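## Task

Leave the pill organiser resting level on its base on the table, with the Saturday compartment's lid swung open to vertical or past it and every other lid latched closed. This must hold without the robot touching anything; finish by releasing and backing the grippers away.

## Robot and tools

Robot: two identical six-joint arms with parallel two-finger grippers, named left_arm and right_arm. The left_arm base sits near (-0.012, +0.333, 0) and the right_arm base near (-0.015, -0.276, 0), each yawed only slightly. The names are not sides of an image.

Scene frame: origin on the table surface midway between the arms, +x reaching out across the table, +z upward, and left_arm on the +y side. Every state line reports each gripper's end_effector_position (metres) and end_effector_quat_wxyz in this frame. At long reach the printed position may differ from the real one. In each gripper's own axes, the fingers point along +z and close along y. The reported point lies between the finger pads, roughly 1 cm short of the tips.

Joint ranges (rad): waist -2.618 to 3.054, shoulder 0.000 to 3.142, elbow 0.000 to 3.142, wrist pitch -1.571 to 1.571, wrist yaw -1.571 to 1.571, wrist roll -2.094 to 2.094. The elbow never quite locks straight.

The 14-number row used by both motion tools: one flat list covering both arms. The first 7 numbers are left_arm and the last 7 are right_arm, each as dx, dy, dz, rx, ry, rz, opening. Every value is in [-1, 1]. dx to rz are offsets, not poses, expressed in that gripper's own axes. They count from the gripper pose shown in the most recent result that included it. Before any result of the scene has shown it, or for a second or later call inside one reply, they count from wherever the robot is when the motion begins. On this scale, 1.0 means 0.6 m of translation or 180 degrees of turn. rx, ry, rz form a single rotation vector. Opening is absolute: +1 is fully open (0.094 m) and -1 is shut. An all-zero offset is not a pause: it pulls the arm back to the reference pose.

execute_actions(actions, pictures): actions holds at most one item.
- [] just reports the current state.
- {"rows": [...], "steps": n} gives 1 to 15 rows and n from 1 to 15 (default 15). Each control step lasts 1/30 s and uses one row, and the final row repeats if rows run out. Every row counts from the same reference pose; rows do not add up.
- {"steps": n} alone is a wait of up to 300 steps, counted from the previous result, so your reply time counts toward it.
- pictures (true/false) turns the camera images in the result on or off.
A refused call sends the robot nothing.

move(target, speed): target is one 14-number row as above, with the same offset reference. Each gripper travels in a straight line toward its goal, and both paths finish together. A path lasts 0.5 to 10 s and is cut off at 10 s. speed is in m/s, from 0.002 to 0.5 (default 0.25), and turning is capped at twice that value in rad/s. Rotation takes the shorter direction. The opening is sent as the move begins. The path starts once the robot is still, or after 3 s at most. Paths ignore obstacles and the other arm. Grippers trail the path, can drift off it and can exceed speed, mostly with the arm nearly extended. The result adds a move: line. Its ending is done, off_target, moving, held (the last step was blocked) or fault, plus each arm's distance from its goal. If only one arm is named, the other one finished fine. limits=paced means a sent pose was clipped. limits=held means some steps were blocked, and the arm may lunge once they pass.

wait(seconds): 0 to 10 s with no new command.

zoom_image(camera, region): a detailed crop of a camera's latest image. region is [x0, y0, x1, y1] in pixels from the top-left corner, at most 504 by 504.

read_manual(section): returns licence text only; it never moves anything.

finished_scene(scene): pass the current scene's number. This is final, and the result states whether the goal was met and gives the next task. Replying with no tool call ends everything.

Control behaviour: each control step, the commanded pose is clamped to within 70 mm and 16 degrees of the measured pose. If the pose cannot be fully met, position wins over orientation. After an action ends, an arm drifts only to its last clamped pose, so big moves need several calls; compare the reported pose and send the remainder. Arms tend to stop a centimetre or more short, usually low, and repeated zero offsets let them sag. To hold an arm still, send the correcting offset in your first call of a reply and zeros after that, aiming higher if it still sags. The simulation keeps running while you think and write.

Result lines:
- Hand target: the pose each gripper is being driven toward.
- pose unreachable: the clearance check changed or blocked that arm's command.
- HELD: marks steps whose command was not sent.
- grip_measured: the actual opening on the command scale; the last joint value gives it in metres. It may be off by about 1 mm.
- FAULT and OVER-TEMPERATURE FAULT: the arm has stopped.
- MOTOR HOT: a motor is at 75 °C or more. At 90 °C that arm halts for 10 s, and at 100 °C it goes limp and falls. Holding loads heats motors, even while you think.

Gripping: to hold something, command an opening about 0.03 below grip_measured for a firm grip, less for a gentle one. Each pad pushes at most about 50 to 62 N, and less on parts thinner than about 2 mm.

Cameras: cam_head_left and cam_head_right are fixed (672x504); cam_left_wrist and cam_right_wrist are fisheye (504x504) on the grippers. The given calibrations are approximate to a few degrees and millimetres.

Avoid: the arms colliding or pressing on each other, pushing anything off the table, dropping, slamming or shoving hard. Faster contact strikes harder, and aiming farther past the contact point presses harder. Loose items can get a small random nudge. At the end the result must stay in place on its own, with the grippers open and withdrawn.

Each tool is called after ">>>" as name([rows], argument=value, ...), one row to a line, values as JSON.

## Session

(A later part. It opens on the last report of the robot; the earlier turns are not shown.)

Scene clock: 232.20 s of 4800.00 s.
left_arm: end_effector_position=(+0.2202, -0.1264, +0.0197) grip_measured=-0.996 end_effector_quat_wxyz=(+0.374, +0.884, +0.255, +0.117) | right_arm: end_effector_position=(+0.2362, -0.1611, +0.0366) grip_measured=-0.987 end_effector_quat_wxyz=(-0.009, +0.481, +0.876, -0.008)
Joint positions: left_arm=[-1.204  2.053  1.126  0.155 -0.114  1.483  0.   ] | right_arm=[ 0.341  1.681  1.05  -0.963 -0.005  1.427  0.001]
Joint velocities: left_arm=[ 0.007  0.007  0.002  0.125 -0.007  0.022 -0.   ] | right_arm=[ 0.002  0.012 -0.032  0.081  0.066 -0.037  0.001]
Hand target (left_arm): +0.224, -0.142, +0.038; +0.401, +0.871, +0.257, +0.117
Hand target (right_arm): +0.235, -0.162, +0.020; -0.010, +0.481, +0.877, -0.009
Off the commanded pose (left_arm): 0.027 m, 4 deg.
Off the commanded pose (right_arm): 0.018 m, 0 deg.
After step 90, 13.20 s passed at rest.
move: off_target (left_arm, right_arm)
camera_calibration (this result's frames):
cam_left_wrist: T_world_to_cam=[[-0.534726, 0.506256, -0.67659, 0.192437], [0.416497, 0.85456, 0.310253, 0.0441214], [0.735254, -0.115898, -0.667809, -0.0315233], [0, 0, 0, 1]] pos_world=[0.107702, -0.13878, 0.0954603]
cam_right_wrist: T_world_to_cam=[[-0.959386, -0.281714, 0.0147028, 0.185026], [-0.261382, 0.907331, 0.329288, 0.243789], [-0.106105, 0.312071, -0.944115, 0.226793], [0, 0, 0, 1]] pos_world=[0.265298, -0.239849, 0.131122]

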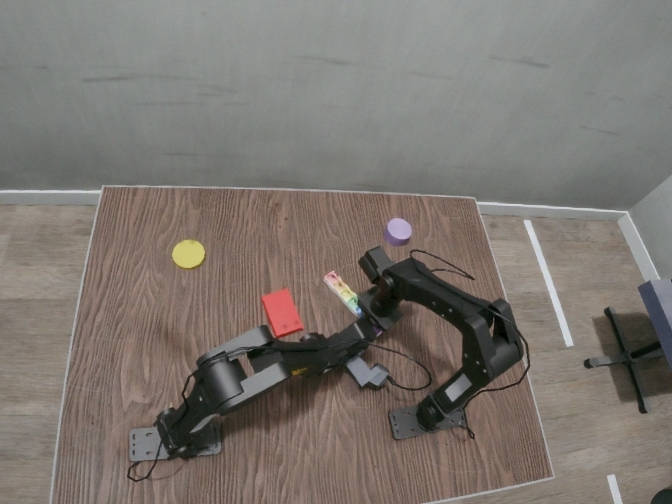

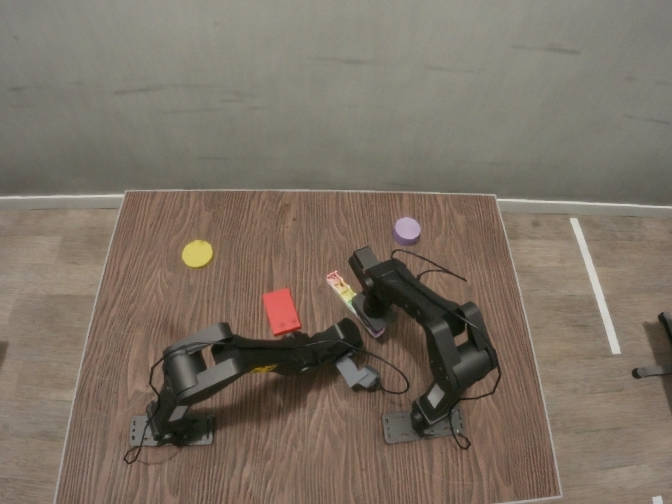

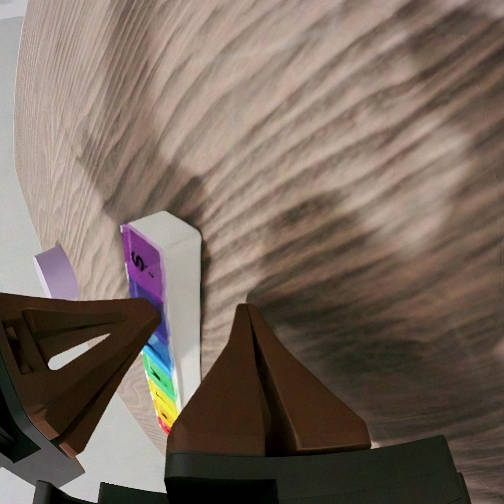

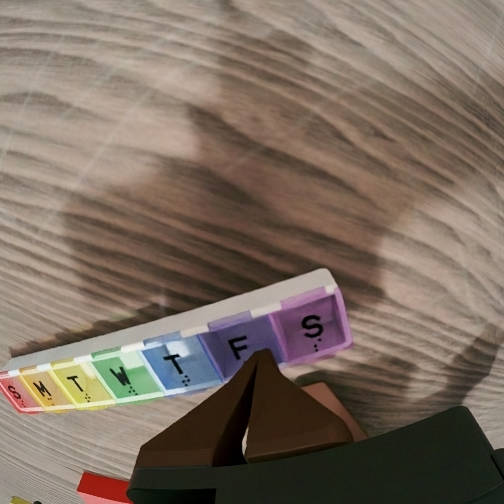

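>>> zoom_image(camera="cam_right_wrist", region=[220,280,420,440])

>>> zoom_image(camera="cam_left_wrist", region=[100,190,300,390])

Region (220, 280, 420, 440) of cam_right_wrist's 504x504 image, scaled by 2.520, with more detail than that image has; it fills the top 403 rows of this view, and the rest is white.

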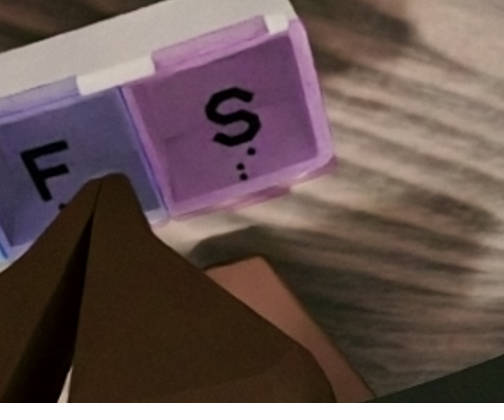

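Region (100, 190, 300, 390) of cam_left_wrist's 504x504 image, scaled by 2.520, with more detail than that image has.

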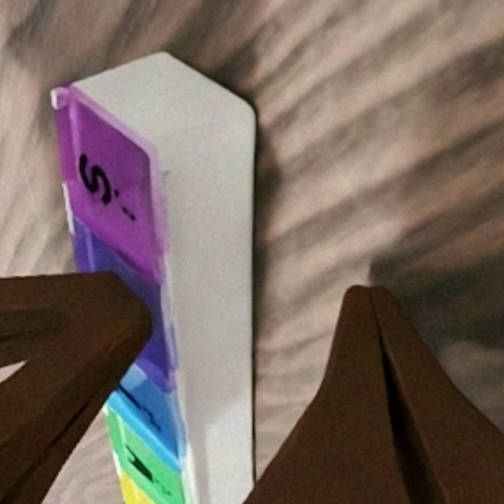

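>>> move(target=[-0.014,0.028,0.025,-0.015,0,0,-1, 0,0,0.03,0.005,0,0,-1], speed=0.04)

>>> zoom_image(camera="cam_right_wrist", region=[220,280,420,440])

Scene clock: 255.30 s of 4800.00 s.
left_arm: end_effector_position=(+0.2266, -0.1390, +0.0172) grip_measured=-0.996 end_effector_quat_wxyz=(+0.386, +0.878, +0.255, +0.126) | right_arm: end_effector_position=(+0.2361, -0.1611, +0.0366) grip_measured=-0.987 end_effector_quat_wxyz=(-0.009, +0.481, +0.876, -0.008)
Joint positions: left_arm=[-1.208  2.101  1.162  0.196 -0.131  1.484  0.   ] | right_arm=[ 0.341  1.681  1.05  -0.963 -0.005  1.427  0.001]
Joint velocities: left_arm=[-0.022  0.007  0.007 -0.007  0.022 -0.037 -0.001] | right_arm=[-0.012 -0.007 -0.012 -0.037 -0.007 -0.051 -0.001]
Hand target (left_arm): +0.225, -0.149, +0.021; +0.394, +0.875, +0.252, +0.123
Hand target (right_arm): +0.235, -0.161, +0.020; -0.013, +0.481, +0.876, -0.015
Off the commanded pose (left_arm): 0.012 m, 1 deg.
Off the commanded pose (right_arm): 0.018 m, 1 deg.
After step 90, 19.20 s passed at rest.
move: off_target (left_arm, right_arm)
camera_calibration (this result's frames):
cam_left_wrist: T_world_to_cam=[[-0.521271, 0.487735, -0.700279, 0.195292], [0.4034, 0.863944, 0.301444, 0.0574238], [0.752027, -0.125358, -0.647102, -0.0448397], [0, 0, 0, 1]] pos_world=[0.112356, -0.150483, 0.090433]
cam_right_wrist: T_world_to_cam=[[-0.959381, -0.281712, 0.0150807, 0.184918], [-0.261268, 0.907382, 0.329237, 0.243784], [-0.106434, 0.311923, -0.944127, 0.226853], [0, 0, 0, 1]] pos_world=[0.265244, -0.239873, 0.131126]

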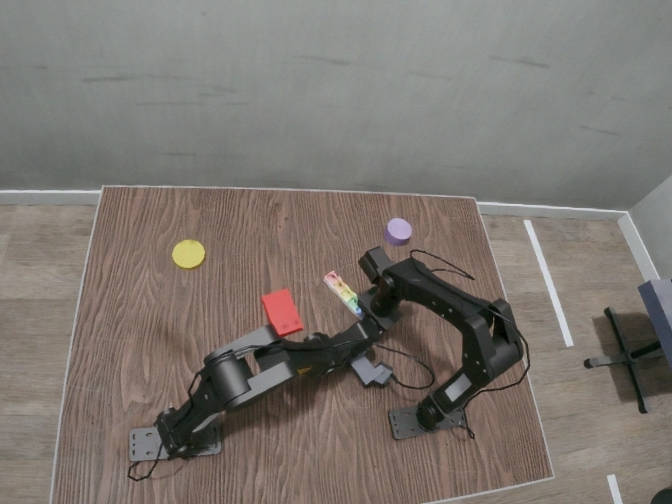

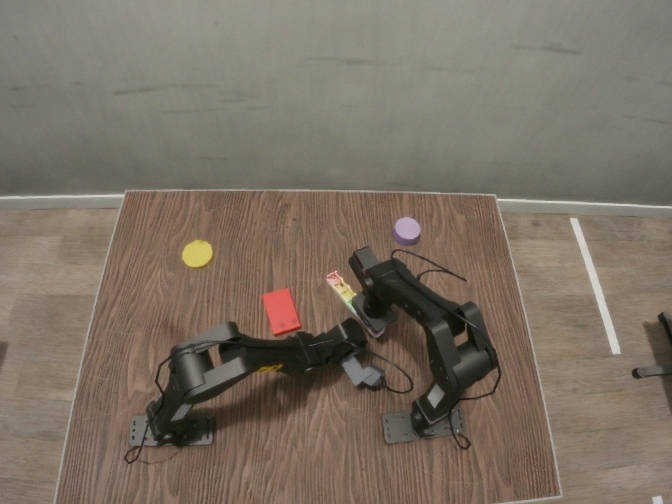

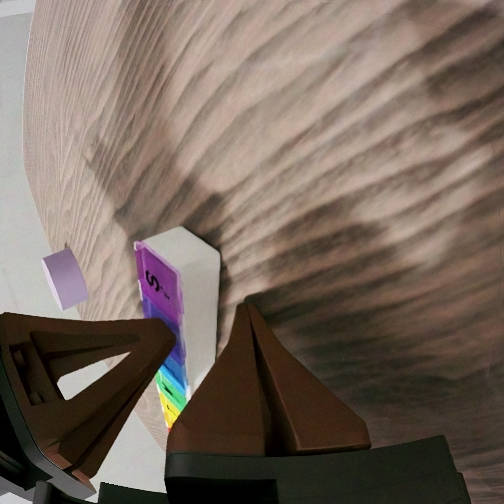

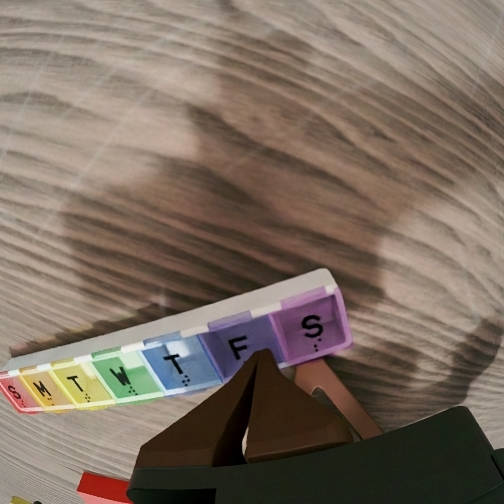

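Region (220, 280, 420, 440) of cam_right_wrist's 504x504 image, scaled by 2.520, with more detail than that image has; it fills the top 403 rows of this view, and the rest is white.

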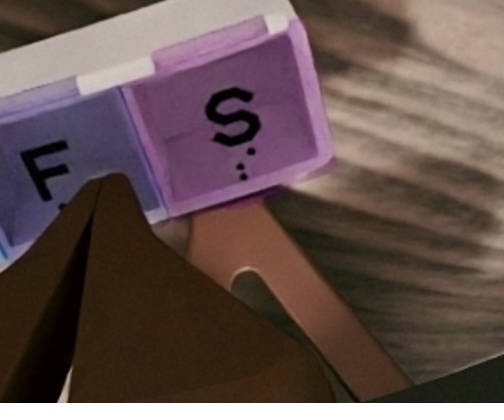

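>>> execute_actions([
  {"rows":[[-0.017,0.016,0.012,-0.008,0,0,-1, 0,0,0.07,0.01,0,0,-1]],"steps":15},
])

>>> zoom_image(camera="cam_right_wrist", region=[220,280,420,440])

Scene clock: 265.40 s of 4800.00 s.
left_arm: end_effector_position=(+0.2258, -0.1452, +0.0170) grip_measured=-0.996 end_effector_quat_wxyz=(+0.391, +0.875, +0.253, +0.133) | right_arm: end_effector_position=(+0.2358, -0.1613, +0.0354) grip_measured=-0.987 end_effector_quat_wxyz=(-0.010, +0.481, +0.876, -0.009)
Joint positions: left_arm=[-1.221  2.117  1.174  0.214 -0.151  1.484  0.   ] | right_arm=[ 0.341  1.684  1.048 -0.961 -0.005  1.427  0.001]
Joint velocities: left_arm=[ 0.002 -0.007  0.017  0.037 -0.037  0.051 -0.001] | right_arm=[ 0.027  0.007  0.002  0.007  0.007  0.007 -0.001]
Hand target (left_arm): +0.224, -0.154, +0.019; +0.397, +0.873, +0.253, +0.129
Hand target (right_arm): +0.231, -0.163, -0.000; -0.018, +0.481, +0.876, -0.023
Off the commanded pose (left_arm): 0.010 m, 1 deg.
Off the commanded pose (right_arm): 0.041 m, 2 deg.
Steps of this call (steps 1 to 90: nothing new was sent; then 6.60 s passed at rest; steps 91 to 105: all 15 steps of this action). Readings (end_effector_position):
91: left_arm (+0.2265, -0.1392, +0.0168) | right_arm (+0.2358, -0.1613, +0.0354)
92: left_arm (+0.2267, -0.1402, +0.0168) | right_arm (+0.2358, -0.1613, +0.0354)
94: left_arm (+0.2264, -0.1431, +0.0171) | right_arm (+0.2358, -0.1613, +0.0354)
98: left_arm (+0.2258, -0.1451, +0.0170) | right_arm (+0.2358, -0.1613, +0.0354)
105: the state above
camera_calibration (this result's frames):
cam_left_wrist: T_world_to_cam=[[-0.509776, 0.481557, -0.712904, 0.194548], [0.396218, 0.866964, 0.302299, 0.0651366], [0.763636, -0.128361, -0.632759, -0.0484118], [0, 0, 0, 1]] pos_world=[0.110337, -0.156371, 0.0883703]
cam_right_wrist: T_world_to_cam=[[-0.959454, -0.28133, 0.0173484, 0.184591], [-0.260235, 0.907793, 0.328921, 0.244066], [-0.108284, 0.31107, -0.944198, 0.226013], [0, 0, 0, 1]] pos_world=[0.265094, -0.239937, 0.12992]

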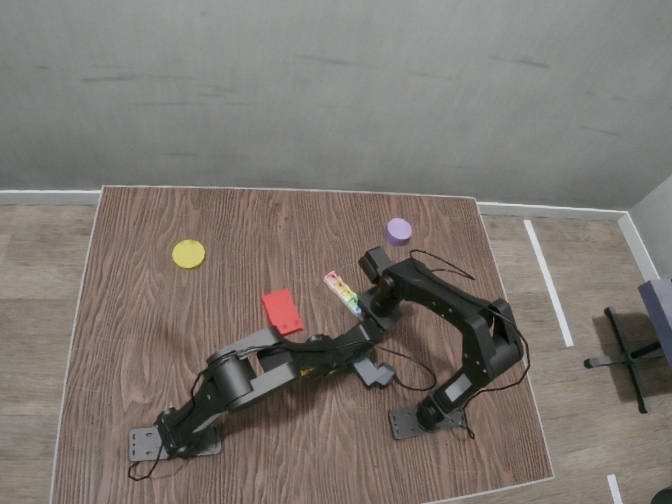

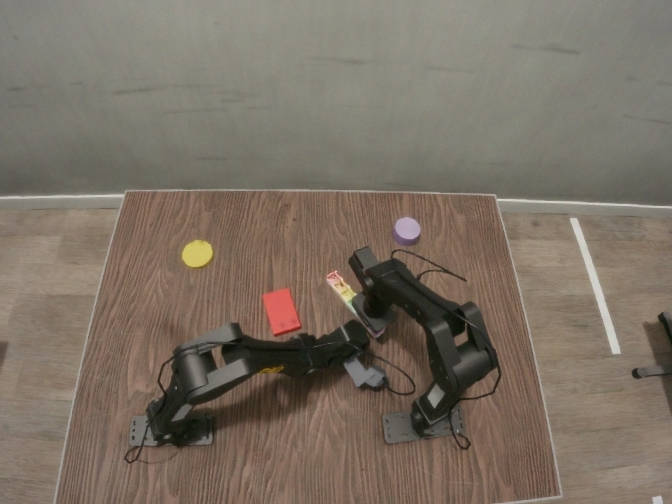

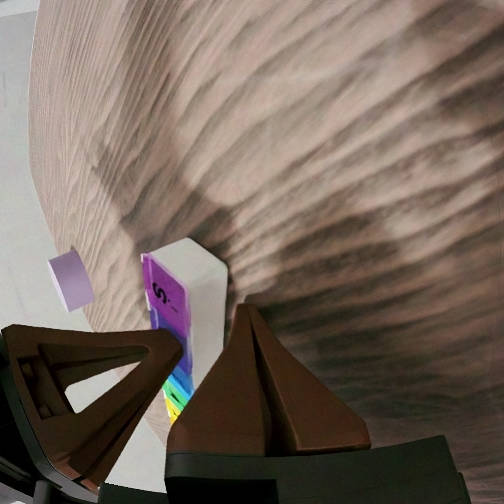

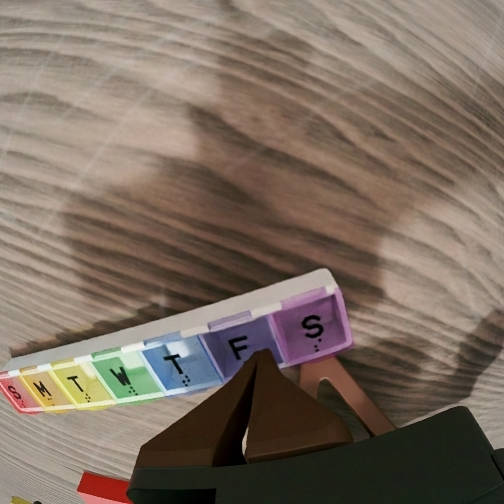

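Region (220, 280, 420, 440) of cam_right_wrist's 504x504 image, scaled by 2.520, with more detail than that image has; it fills the top 403 rows of this view, and the rest is white.

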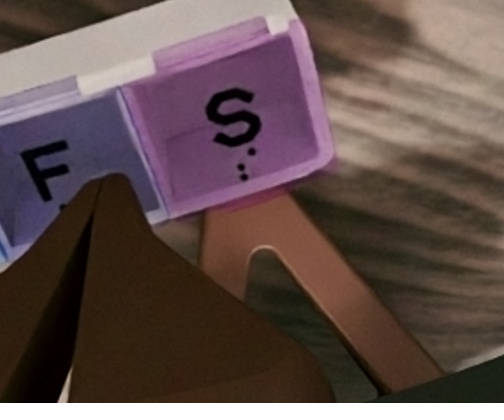

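>>> execute_actions([
  {"rows":[[0,0.014,0.012,-0.006,0,0,-1, 0,0,0.07,0.015,0,-0.004,-1]],"steps":15},
])

>>> zoom_image(camera="cam_left_wrist", region=[130,220,290,380])

Scene clock: 268.50 s of 4800.00 s.
left_arm: end_effector_position=(+0.2270, -0.1473, +0.0170) grip_measured=-0.996 end_effector_quat_wxyz=(+0.396, +0.873, +0.249, +0.137) | right_arm: end_effector_position=(+0.2357, -0.1613, +0.0352) grip_measured=-0.987 end_effector_quat_wxyz=(-0.010, +0.481, +0.876, -0.009)
Joint positions: left_arm=[-1.221  2.124  1.174  0.233 -0.153  1.493  0.   ] | right_arm=[ 0.341  1.684  1.048 -0.961 -0.005  1.427  0.001]
Joint velocities: left_arm=[-0.002 -0.017 -0.007  0.022  0.007 -0.022 -0.   ] | right_arm=[-0.002 -0.007  0.007 -0.007  0.066 -0.022  0.001]
Hand target (left_arm): +0.232, -0.154, +0.019; +0.400, +0.871, +0.251, +0.136
Hand target (right_arm): +0.231, -0.163, -0.001; -0.022, +0.475, +0.879, -0.030
Off the commanded pose (left_arm): 0.009 m, 1 deg.
Off the commanded pose (right_arm): 0.042 m, 3 deg.
Steps of this call (steps 1 to 78: nothing new was sent; steps 79 to 93: all 15 steps of this action). Readings (end_effector_position):
79: left_arm (+0.2259, -0.1453, +0.0173) | right_arm (+0.2357, -0.1613, +0.0353)
80: left_arm (+0.2260, -0.1455, +0.0168) | right_arm (+0.2357, -0.1613, +0.0352)
82: left_arm (+0.2265, -0.1464, +0.0168) | right_arm (+0.2357, -0.1613, +0.0352)
86: left_arm (+0.2269, -0.1471, +0.0170) | right_arm (+0.2357, -0.1613, +0.0352)
93: the state above
camera_calibration (this result's frames):
cam_left_wrist: T_world_to_cam=[[-0.499412, 0.478602, -0.722169, 0.193557], [0.396773, 0.867357, 0.300437, 0.0664967], [0.770168, -0.136495, -0.623065, -0.0524963], [0, 0, 0, 1]] pos_world=[0.110711, -0.157479, 0.0870939]
cam_right_wrist: T_world_to_cam=[[-0.959334, -0.281691, 0.0181036, 0.184418], [-0.260352, 0.907794, 0.328828, 0.24417], [-0.109062, 0.310742, -0.944216, 0.225962], [0, 0, 0, 1]] pos_world=[0.265132, -0.239923, 0.129728]

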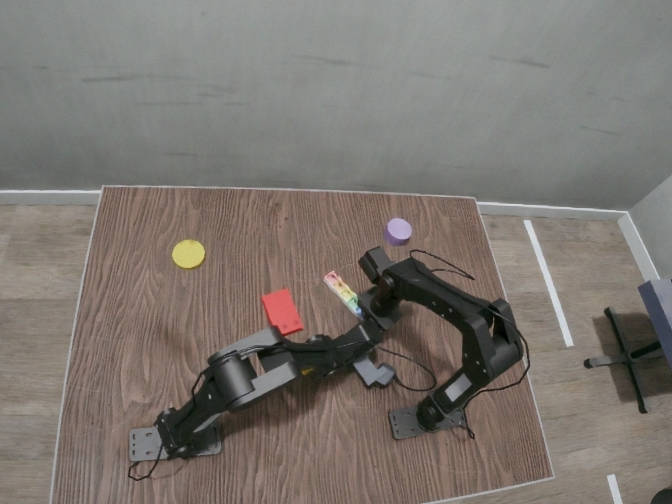

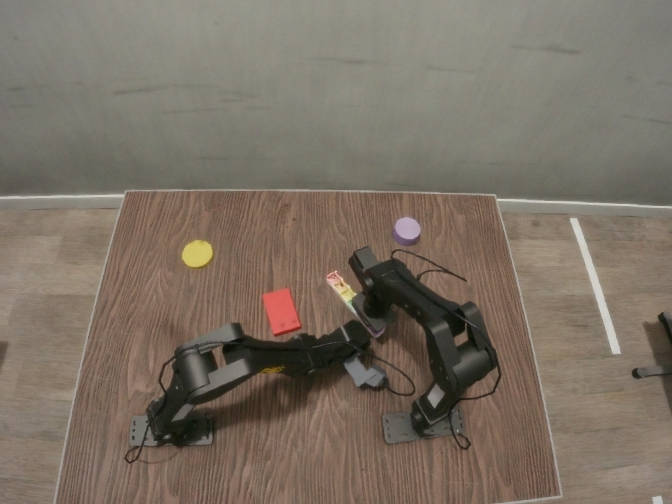

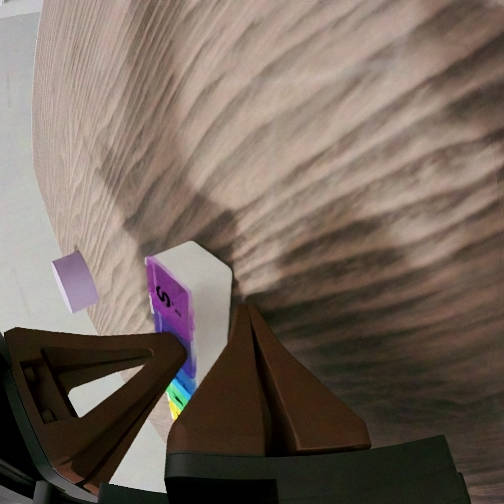

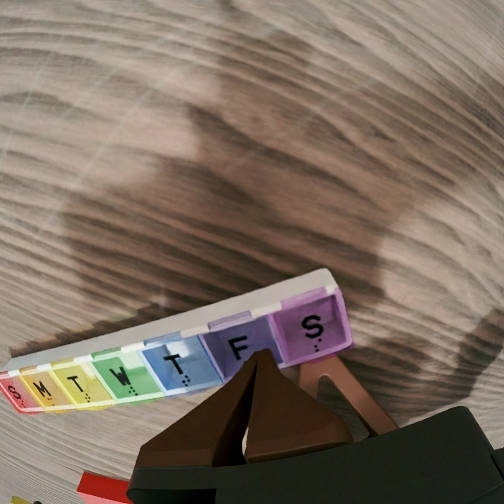

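Region (130, 220, 290, 380) of cam_left_wrist's 504x504 image, scaled by 3.150, with more detail than that image has.

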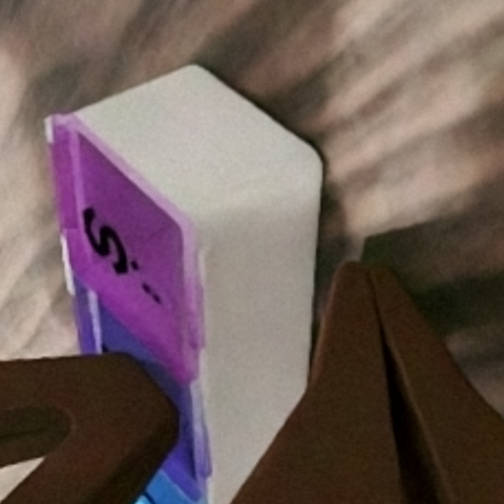

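>>> execute_actions([
  {"rows":[[0,0.006,0.004,0,0,0,-0.92, 0,0,0.08,0.018,0,-0.004,-1],[0,0.006,0.004,0,0,0,-0.88, 0,0,0.08,0.018,0,-0.004,-1],[0,0.006,0.004,0,0,0,-0.84, 0,0,0.08,0.018,0,-0.004,-1],[0,0.006,0.004,0,0,0,-0.8, 0,0,0.08,0.018,0,-0.004,-1],[0,0.006,0.004,0,0,0,-0.76, 0,0,0.08,0.018,0,-0.004,-1],[0,0.006,0.004,0,0,0,-0.72, 0,0,0.08,0.018,0,-0.004,-1],[0,0.006,0.004,0,0,0,-0.68, 0,0,0.08,0.018,0,-0.004,-1]],"steps":15},
])

>>> zoom_image(camera="cam_left_wrist", region=[130,220,290,380])

Scene clock: 275.70 s of 4800.00 s.
left_arm: end_effector_position=(+0.2288, -0.1502, +0.0209) grip_measured=-0.685 end_effector_quat_wxyz=(+0.405, +0.869, +0.248, +0.139) | right_arm: end_effector_position=(+0.2363, -0.1623, +0.0349) grip_measured=-0.987 end_effector_quat_wxyz=(-0.007, +0.481, +0.877, -0.011)
Joint positions: left_arm=[-1.221  2.125  1.174  0.255 -0.155  1.496  0.015] | right_arm=[ 0.341  1.686  1.048 -0.96   0.002  1.426  0.001]
Joint velocities: left_arm=[-0.012  0.012 -0.002 -0.037 -0.007  0.095  0.   ] | right_arm=[ 0.017 -0.012  0.007 -0.037 -0.007 -0.007  0.002]
Hand target (left_arm): +0.229, -0.151, +0.018; +0.396, +0.873, +0.249, +0.136
Hand target (right_arm): +0.230, -0.164, -0.006; -0.024, +0.475, +0.879, -0.034
Off the commanded pose (left_arm): 0.003 m, 1 deg.
Off the commanded pose (right_arm): 0.048 m, 3 deg.
Steps of this call (steps 1 to 110: nothing new was sent; then 3.03 s passed at rest; steps 111 to 125: all 15 steps of this action). Readings (end_effector_position):
111: left_arm (+0.2273, -0.1477, +0.0174) | right_arm (+0.2357, -0.1613, +0.0350)
112: left_arm (+0.2275, -0.1482, +0.0180) | right_arm (+0.2356, -0.1613, +0.0349)
114: left_arm (+0.2280, -0.1491, +0.0193) | right_arm (+0.2356, -0.1613, +0.0349)
118: left_arm (+0.2287, -0.1501, +0.0208) | right_arm (+0.2362, -0.1621, +0.0349)
125: the state above
camera_calibration (this result's frames):
cam_left_wrist: T_world_to_cam=[[-0.491099, 0.465763, -0.73613, 0.195049], [0.393067, 0.872617, 0.289891, 0.0689852], [0.77738, -0.146983, -0.611617, -0.0552996], [0, 0, 0, 1]] pos_world=[0.111661, -0.159172, 0.0897606]
cam_right_wrist: T_world_to_cam=[[-0.959112, -0.282478, 0.0176028, 0.184511], [-0.26195, 0.909521, 0.322728, 0.246207], [-0.107174, 0.304922, -0.946328, 0.224738], [0, 0, 0, 1]] pos_world=[0.265547, -0.240338, 0.12997]

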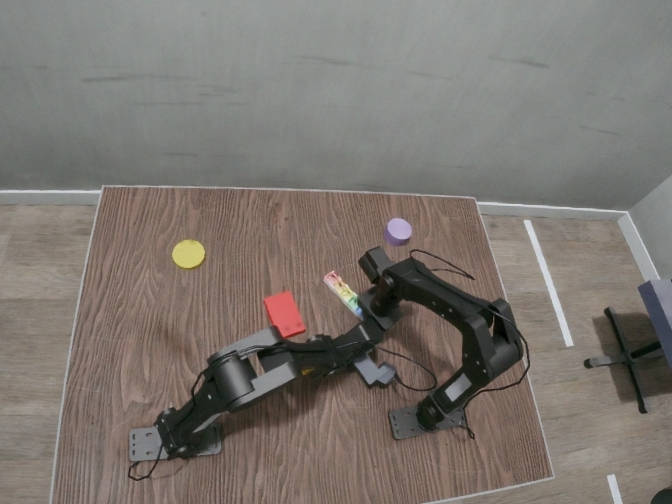

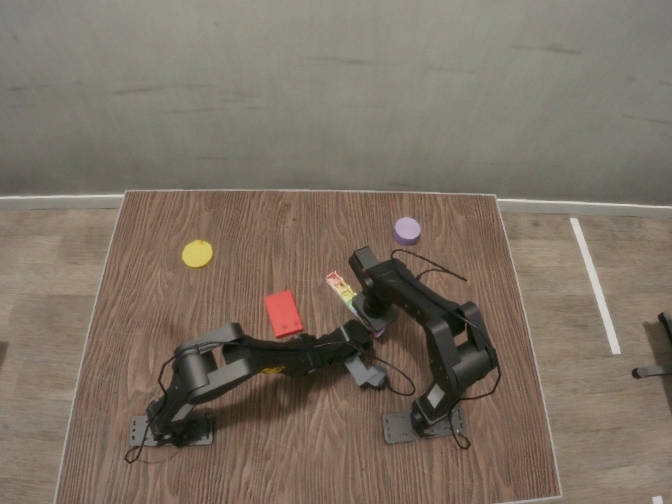

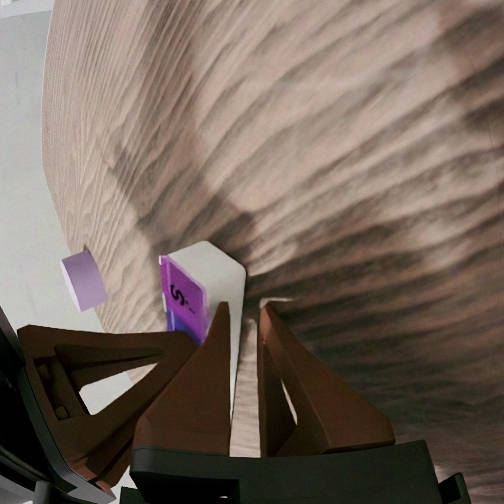

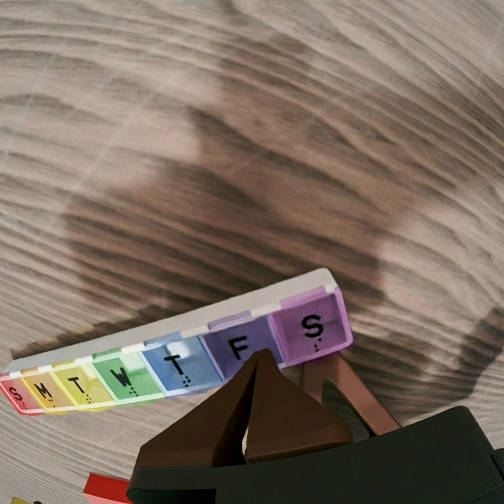

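Region (130, 220, 290, 380) of cam_left_wrist's 504x504 image, scaled by 3.150, with more detail than that image has.

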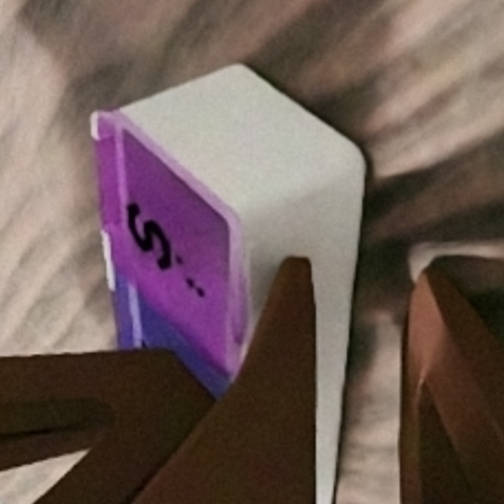

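>>> execute_actions([
  {"rows":[[0,0.002,0,0,0,0,-0.65, 0,0,0.09,0.02,0,-0.004,-1],[0,0.002,0,0,0,0,-0.62, 0,0,0.09,0.02,0,-0.004,-1],[0,0.002,0,0,0,0,-0.59, 0,0,0.09,0.02,0,-0.004,-1],[0,0.002,0,0,0,0,-0.56, 0,0,0.09,0.02,0,-0.004,-1],[0,0.002,0,0,0,0,-0.53, 0,0,0.09,0.02,0,-0.004,-1],[0,0.002,0,0,0,0,-0.50, 0,0,0.09,0.02,0,-0.004,-1],[0,0.002,0,0,0,0,-0.48, 0,0,0.09,0.02,0,-0.004,-1]],"steps":15},
])

>>> zoom_image(camera="cam_left_wrist", region=[130,220,290,380])

Scene clock: 281.73 s of 4800.00 s.
left_arm: end_effector_position=(+0.2303, -0.1531, +0.0256) grip_measured=-0.483 end_effector_quat_wxyz=(+0.415, +0.864, +0.247, +0.142) | right_arm: end_effector_position=(+0.2386, -0.1646, +0.0346) grip_measured=-0.987 end_effector_quat_wxyz=(+0.001, +0.480, +0.877, -0.015)
Joint positions: left_arm=[-1.221  2.123  1.174  0.275 -0.157  1.498  0.024] | right_arm=[ 0.341  1.687  1.048 -0.955  0.019  1.424  0.001]
Joint velocities: left_arm=[-0.002  0.002 -0.012 -0.022  0.051 -0.051  0.   ] | right_arm=[-0.007 -0.007  0.022 -0.007 -0.037 -0.007  0.001]
Hand target (left_arm): +0.229, -0.151, +0.022; +0.405, +0.869, +0.248, +0.140
Hand target (right_arm): +0.229, -0.166, -0.011; -0.023, +0.475, +0.879, -0.040
Off the commanded pose (left_arm): 0.005 m, 1 deg.
Off the commanded pose (right_arm): 0.054 m, 4 deg.
Steps of this call (steps 1 to 90: nothing new was sent; then 2.53 s passed at rest; steps 91 to 105: all 15 steps of this action). Readings (end_effector_position):
91: left_arm (+0.2290, -0.1505, +0.0214) | right_arm (+0.2365, -0.1626, +0.0347)
92: left_arm (+0.2292, -0.1509, +0.0223) | right_arm (+0.2368, -0.1630, +0.0346)
94: left_arm (+0.2294, -0.1514, +0.0232) | right_arm (+0.2381, -0.1640, +0.0346)
98: left_arm (+0.2303, -0.1530, +0.0254) | right_arm (+0.2386, -0.1646, +0.0346)
105: the state above
camera_calibration (this result's frames):
cam_left_wrist: T_world_to_cam=[[-0.482702, 0.451839, -0.750227, 0.196984], [0.39012, 0.877884, 0.277716, 0.0713577], [0.784095, -0.158625, -0.600028, -0.0576705], [0, 0, 0, 1]] pos_world=[0.112466, -0.160797, 0.0933615]
cam_right_wrist: T_world_to_cam=[[-0.9585, -0.284875, 0.0111733, 0.185833], [-0.267824, 0.91318, 0.307201, 0.251547], [-0.0977171, 0.29146, -0.951579, 0.22112], [0, 0, 0, 1]] pos_world=[0.267098, -0.241216, 0.131061]

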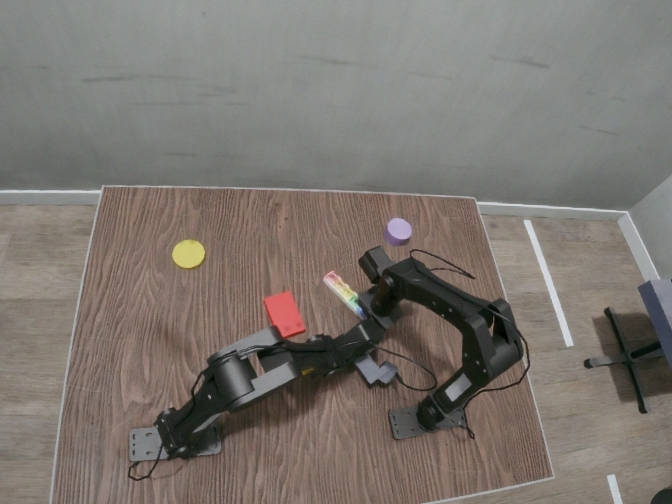

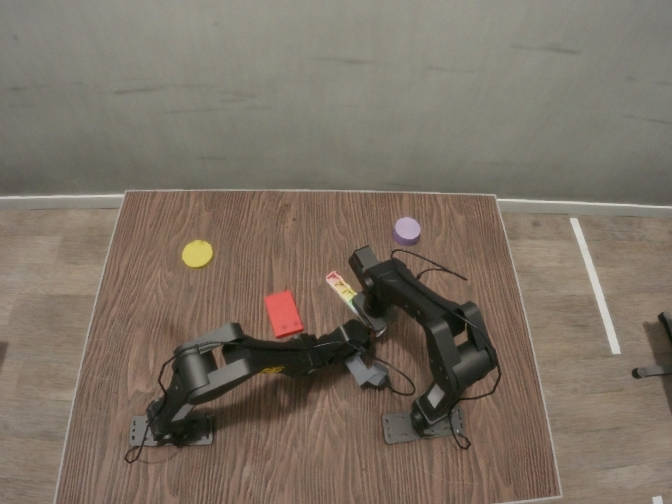

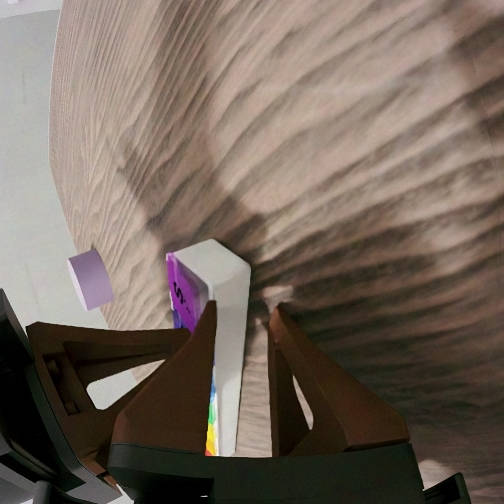

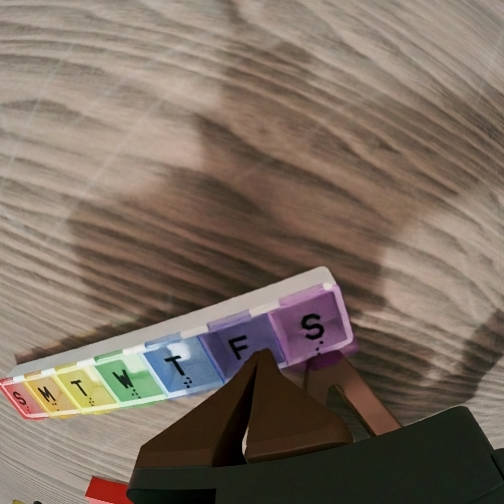

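Region (130, 220, 290, 380) of cam_left_wrist's 504x504 image, scaled by 3.150, with more detail than that image has.

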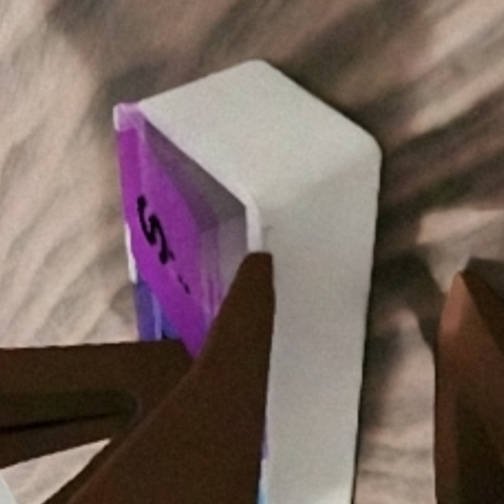

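>>> execute_actions([
  {"rows":[[0,0,-0.002,0,0,0,-0.44, 0,0,0.09,0.02,0,-0.004,-1],[0,0,-0.002,0,0,0,-0.40, 0,0,0.09,0.02,0,-0.004,-1],[0,0,-0.002,0,0,0,-0.36, 0,0,0.09,0.02,0,-0.004,-1],[0,0,-0.002,0,0,0,-0.32, 0,0,0.09,0.02,0,-0.004,-1],[0,0,-0.002,0,0,0,-0.28, 0,0,0.09,0.02,0,-0.004,-1],[0,0,-0.002,0,0,0,-0.24, 0,0,0.09,0.02,0,-0.004,-1],[0,0,-0.002,0,0,0,-0.20, 0,0,0.09,0.02,0,-0.004,-1]],"steps":15},
])

>>> zoom_image(camera="cam_left_wrist", region=[110,200,290,380])

Scene clock: 286.73 s of 4800.00 s.
left_arm: end_effector_position=(+0.2323, -0.1564, +0.0306) grip_measured=-0.205 end_effector_quat_wxyz=(+0.426, +0.858, +0.248, +0.144) | right_arm: end_effector_position=(+0.2446, -0.1648, +0.0346) grip_measured=-0.987 end_effector_quat_wxyz=(+0.012, +0.477, +0.879, -0.010)
Joint positions: left_arm=[-1.221  2.123  1.174  0.301 -0.16   1.496  0.037] | right_arm=[ 0.339  1.687  1.048 -0.933  0.031  1.415  0.001]
Joint velocities: left_arm=[-0.007 -0.017  0.007 -0.037 -0.007 -0.095 -0.   ] | right_arm=[ 0.002  0.002 -0.022  0.022 -0.066  0.037 -0.001]
Hand target (left_arm): +0.230, -0.152, +0.026; +0.415, +0.864, +0.247, +0.142
Hand target (right_arm): +0.232, -0.168, -0.011; -0.015, +0.474, +0.879, -0.043
Off the commanded pose (left_arm): 0.006 m, 1 deg.
Off the commanded pose (right_arm): 0.054 m, 5 deg.
Steps of this call (steps 1 to 90: nothing new was sent; then 1.50 s passed at rest; steps 91 to 105: all 15 steps of this action). Readings (end_effector_position):
91: left_arm (+0.2306, -0.1536, +0.0263) | right_arm (+0.2387, -0.1646, +0.0346)
92: left_arm (+0.2309, -0.1543, +0.0272) | right_arm (+0.2387, -0.1646, +0.0346)
94: left_arm (+0.2314, -0.1552, +0.0286) | right_arm (+0.2387, -0.1646, +0.0346)
98: left_arm (+0.2322, -0.1563, +0.0304) | right_arm (+0.2441, -0.1648, +0.0346)
105: the state above
camera_calibration (this result's frames):
cam_left_wrist: T_world_to_cam=[[-0.476657, 0.432358, -0.765418, 0.199103], [0.384341, 0.885564, 0.260879, 0.0751514], [0.79062, -0.169831, -0.588284, -0.0603562], [0, 0, 0, 1]] pos_world=[0.113739, -0.162886, 0.0972853]
cam_right_wrist: T_world_to_cam=[[-0.956478, -0.291584, -0.0113616, 0.190615], [-0.281562, 0.91198, 0.298352, 0.256787], [-0.0766331, 0.288567, -0.954388, 0.216209], [0, 0, 0, 1]] pos_world=[0.271189, -0.240995, 0.1319]

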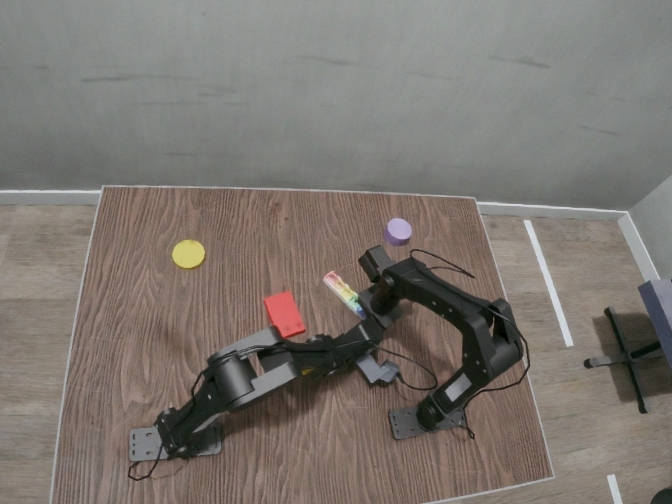

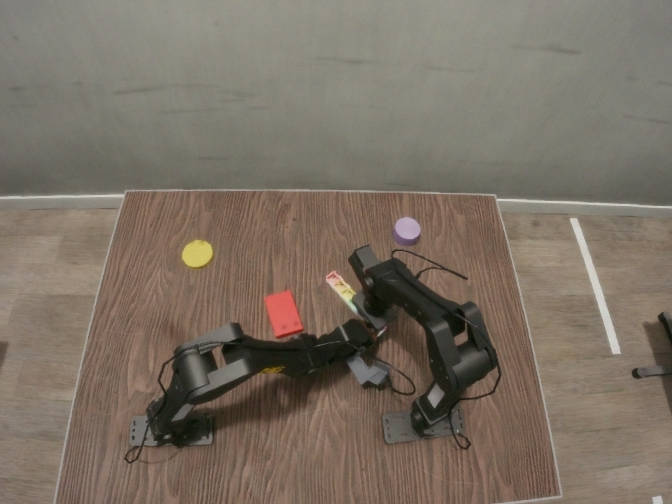

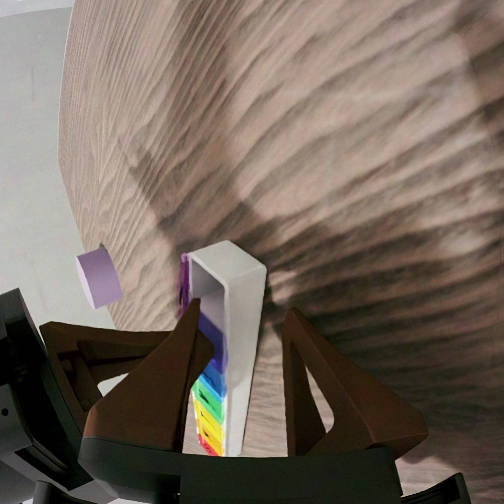

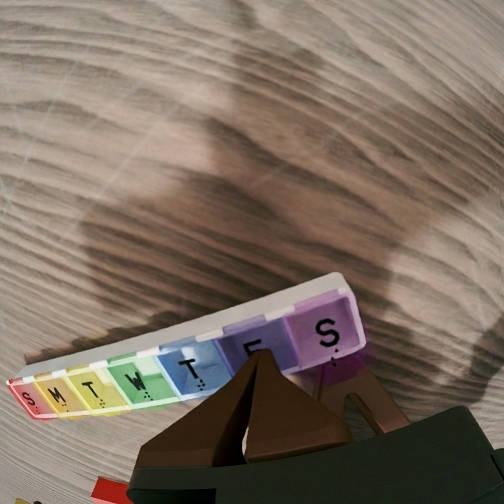

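Region (110, 200, 290, 380) of cam_left_wrist's 504x504 image, scaled by 2.800, with more detail than that image has.

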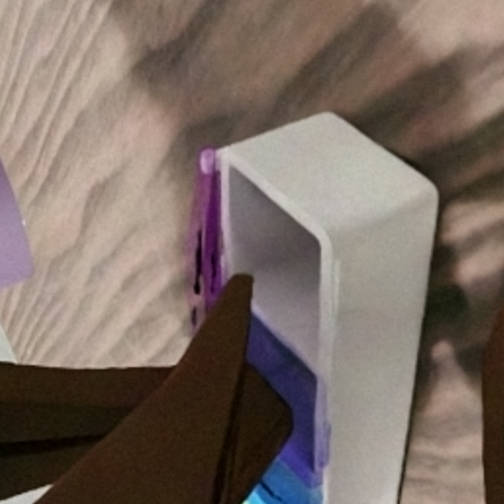

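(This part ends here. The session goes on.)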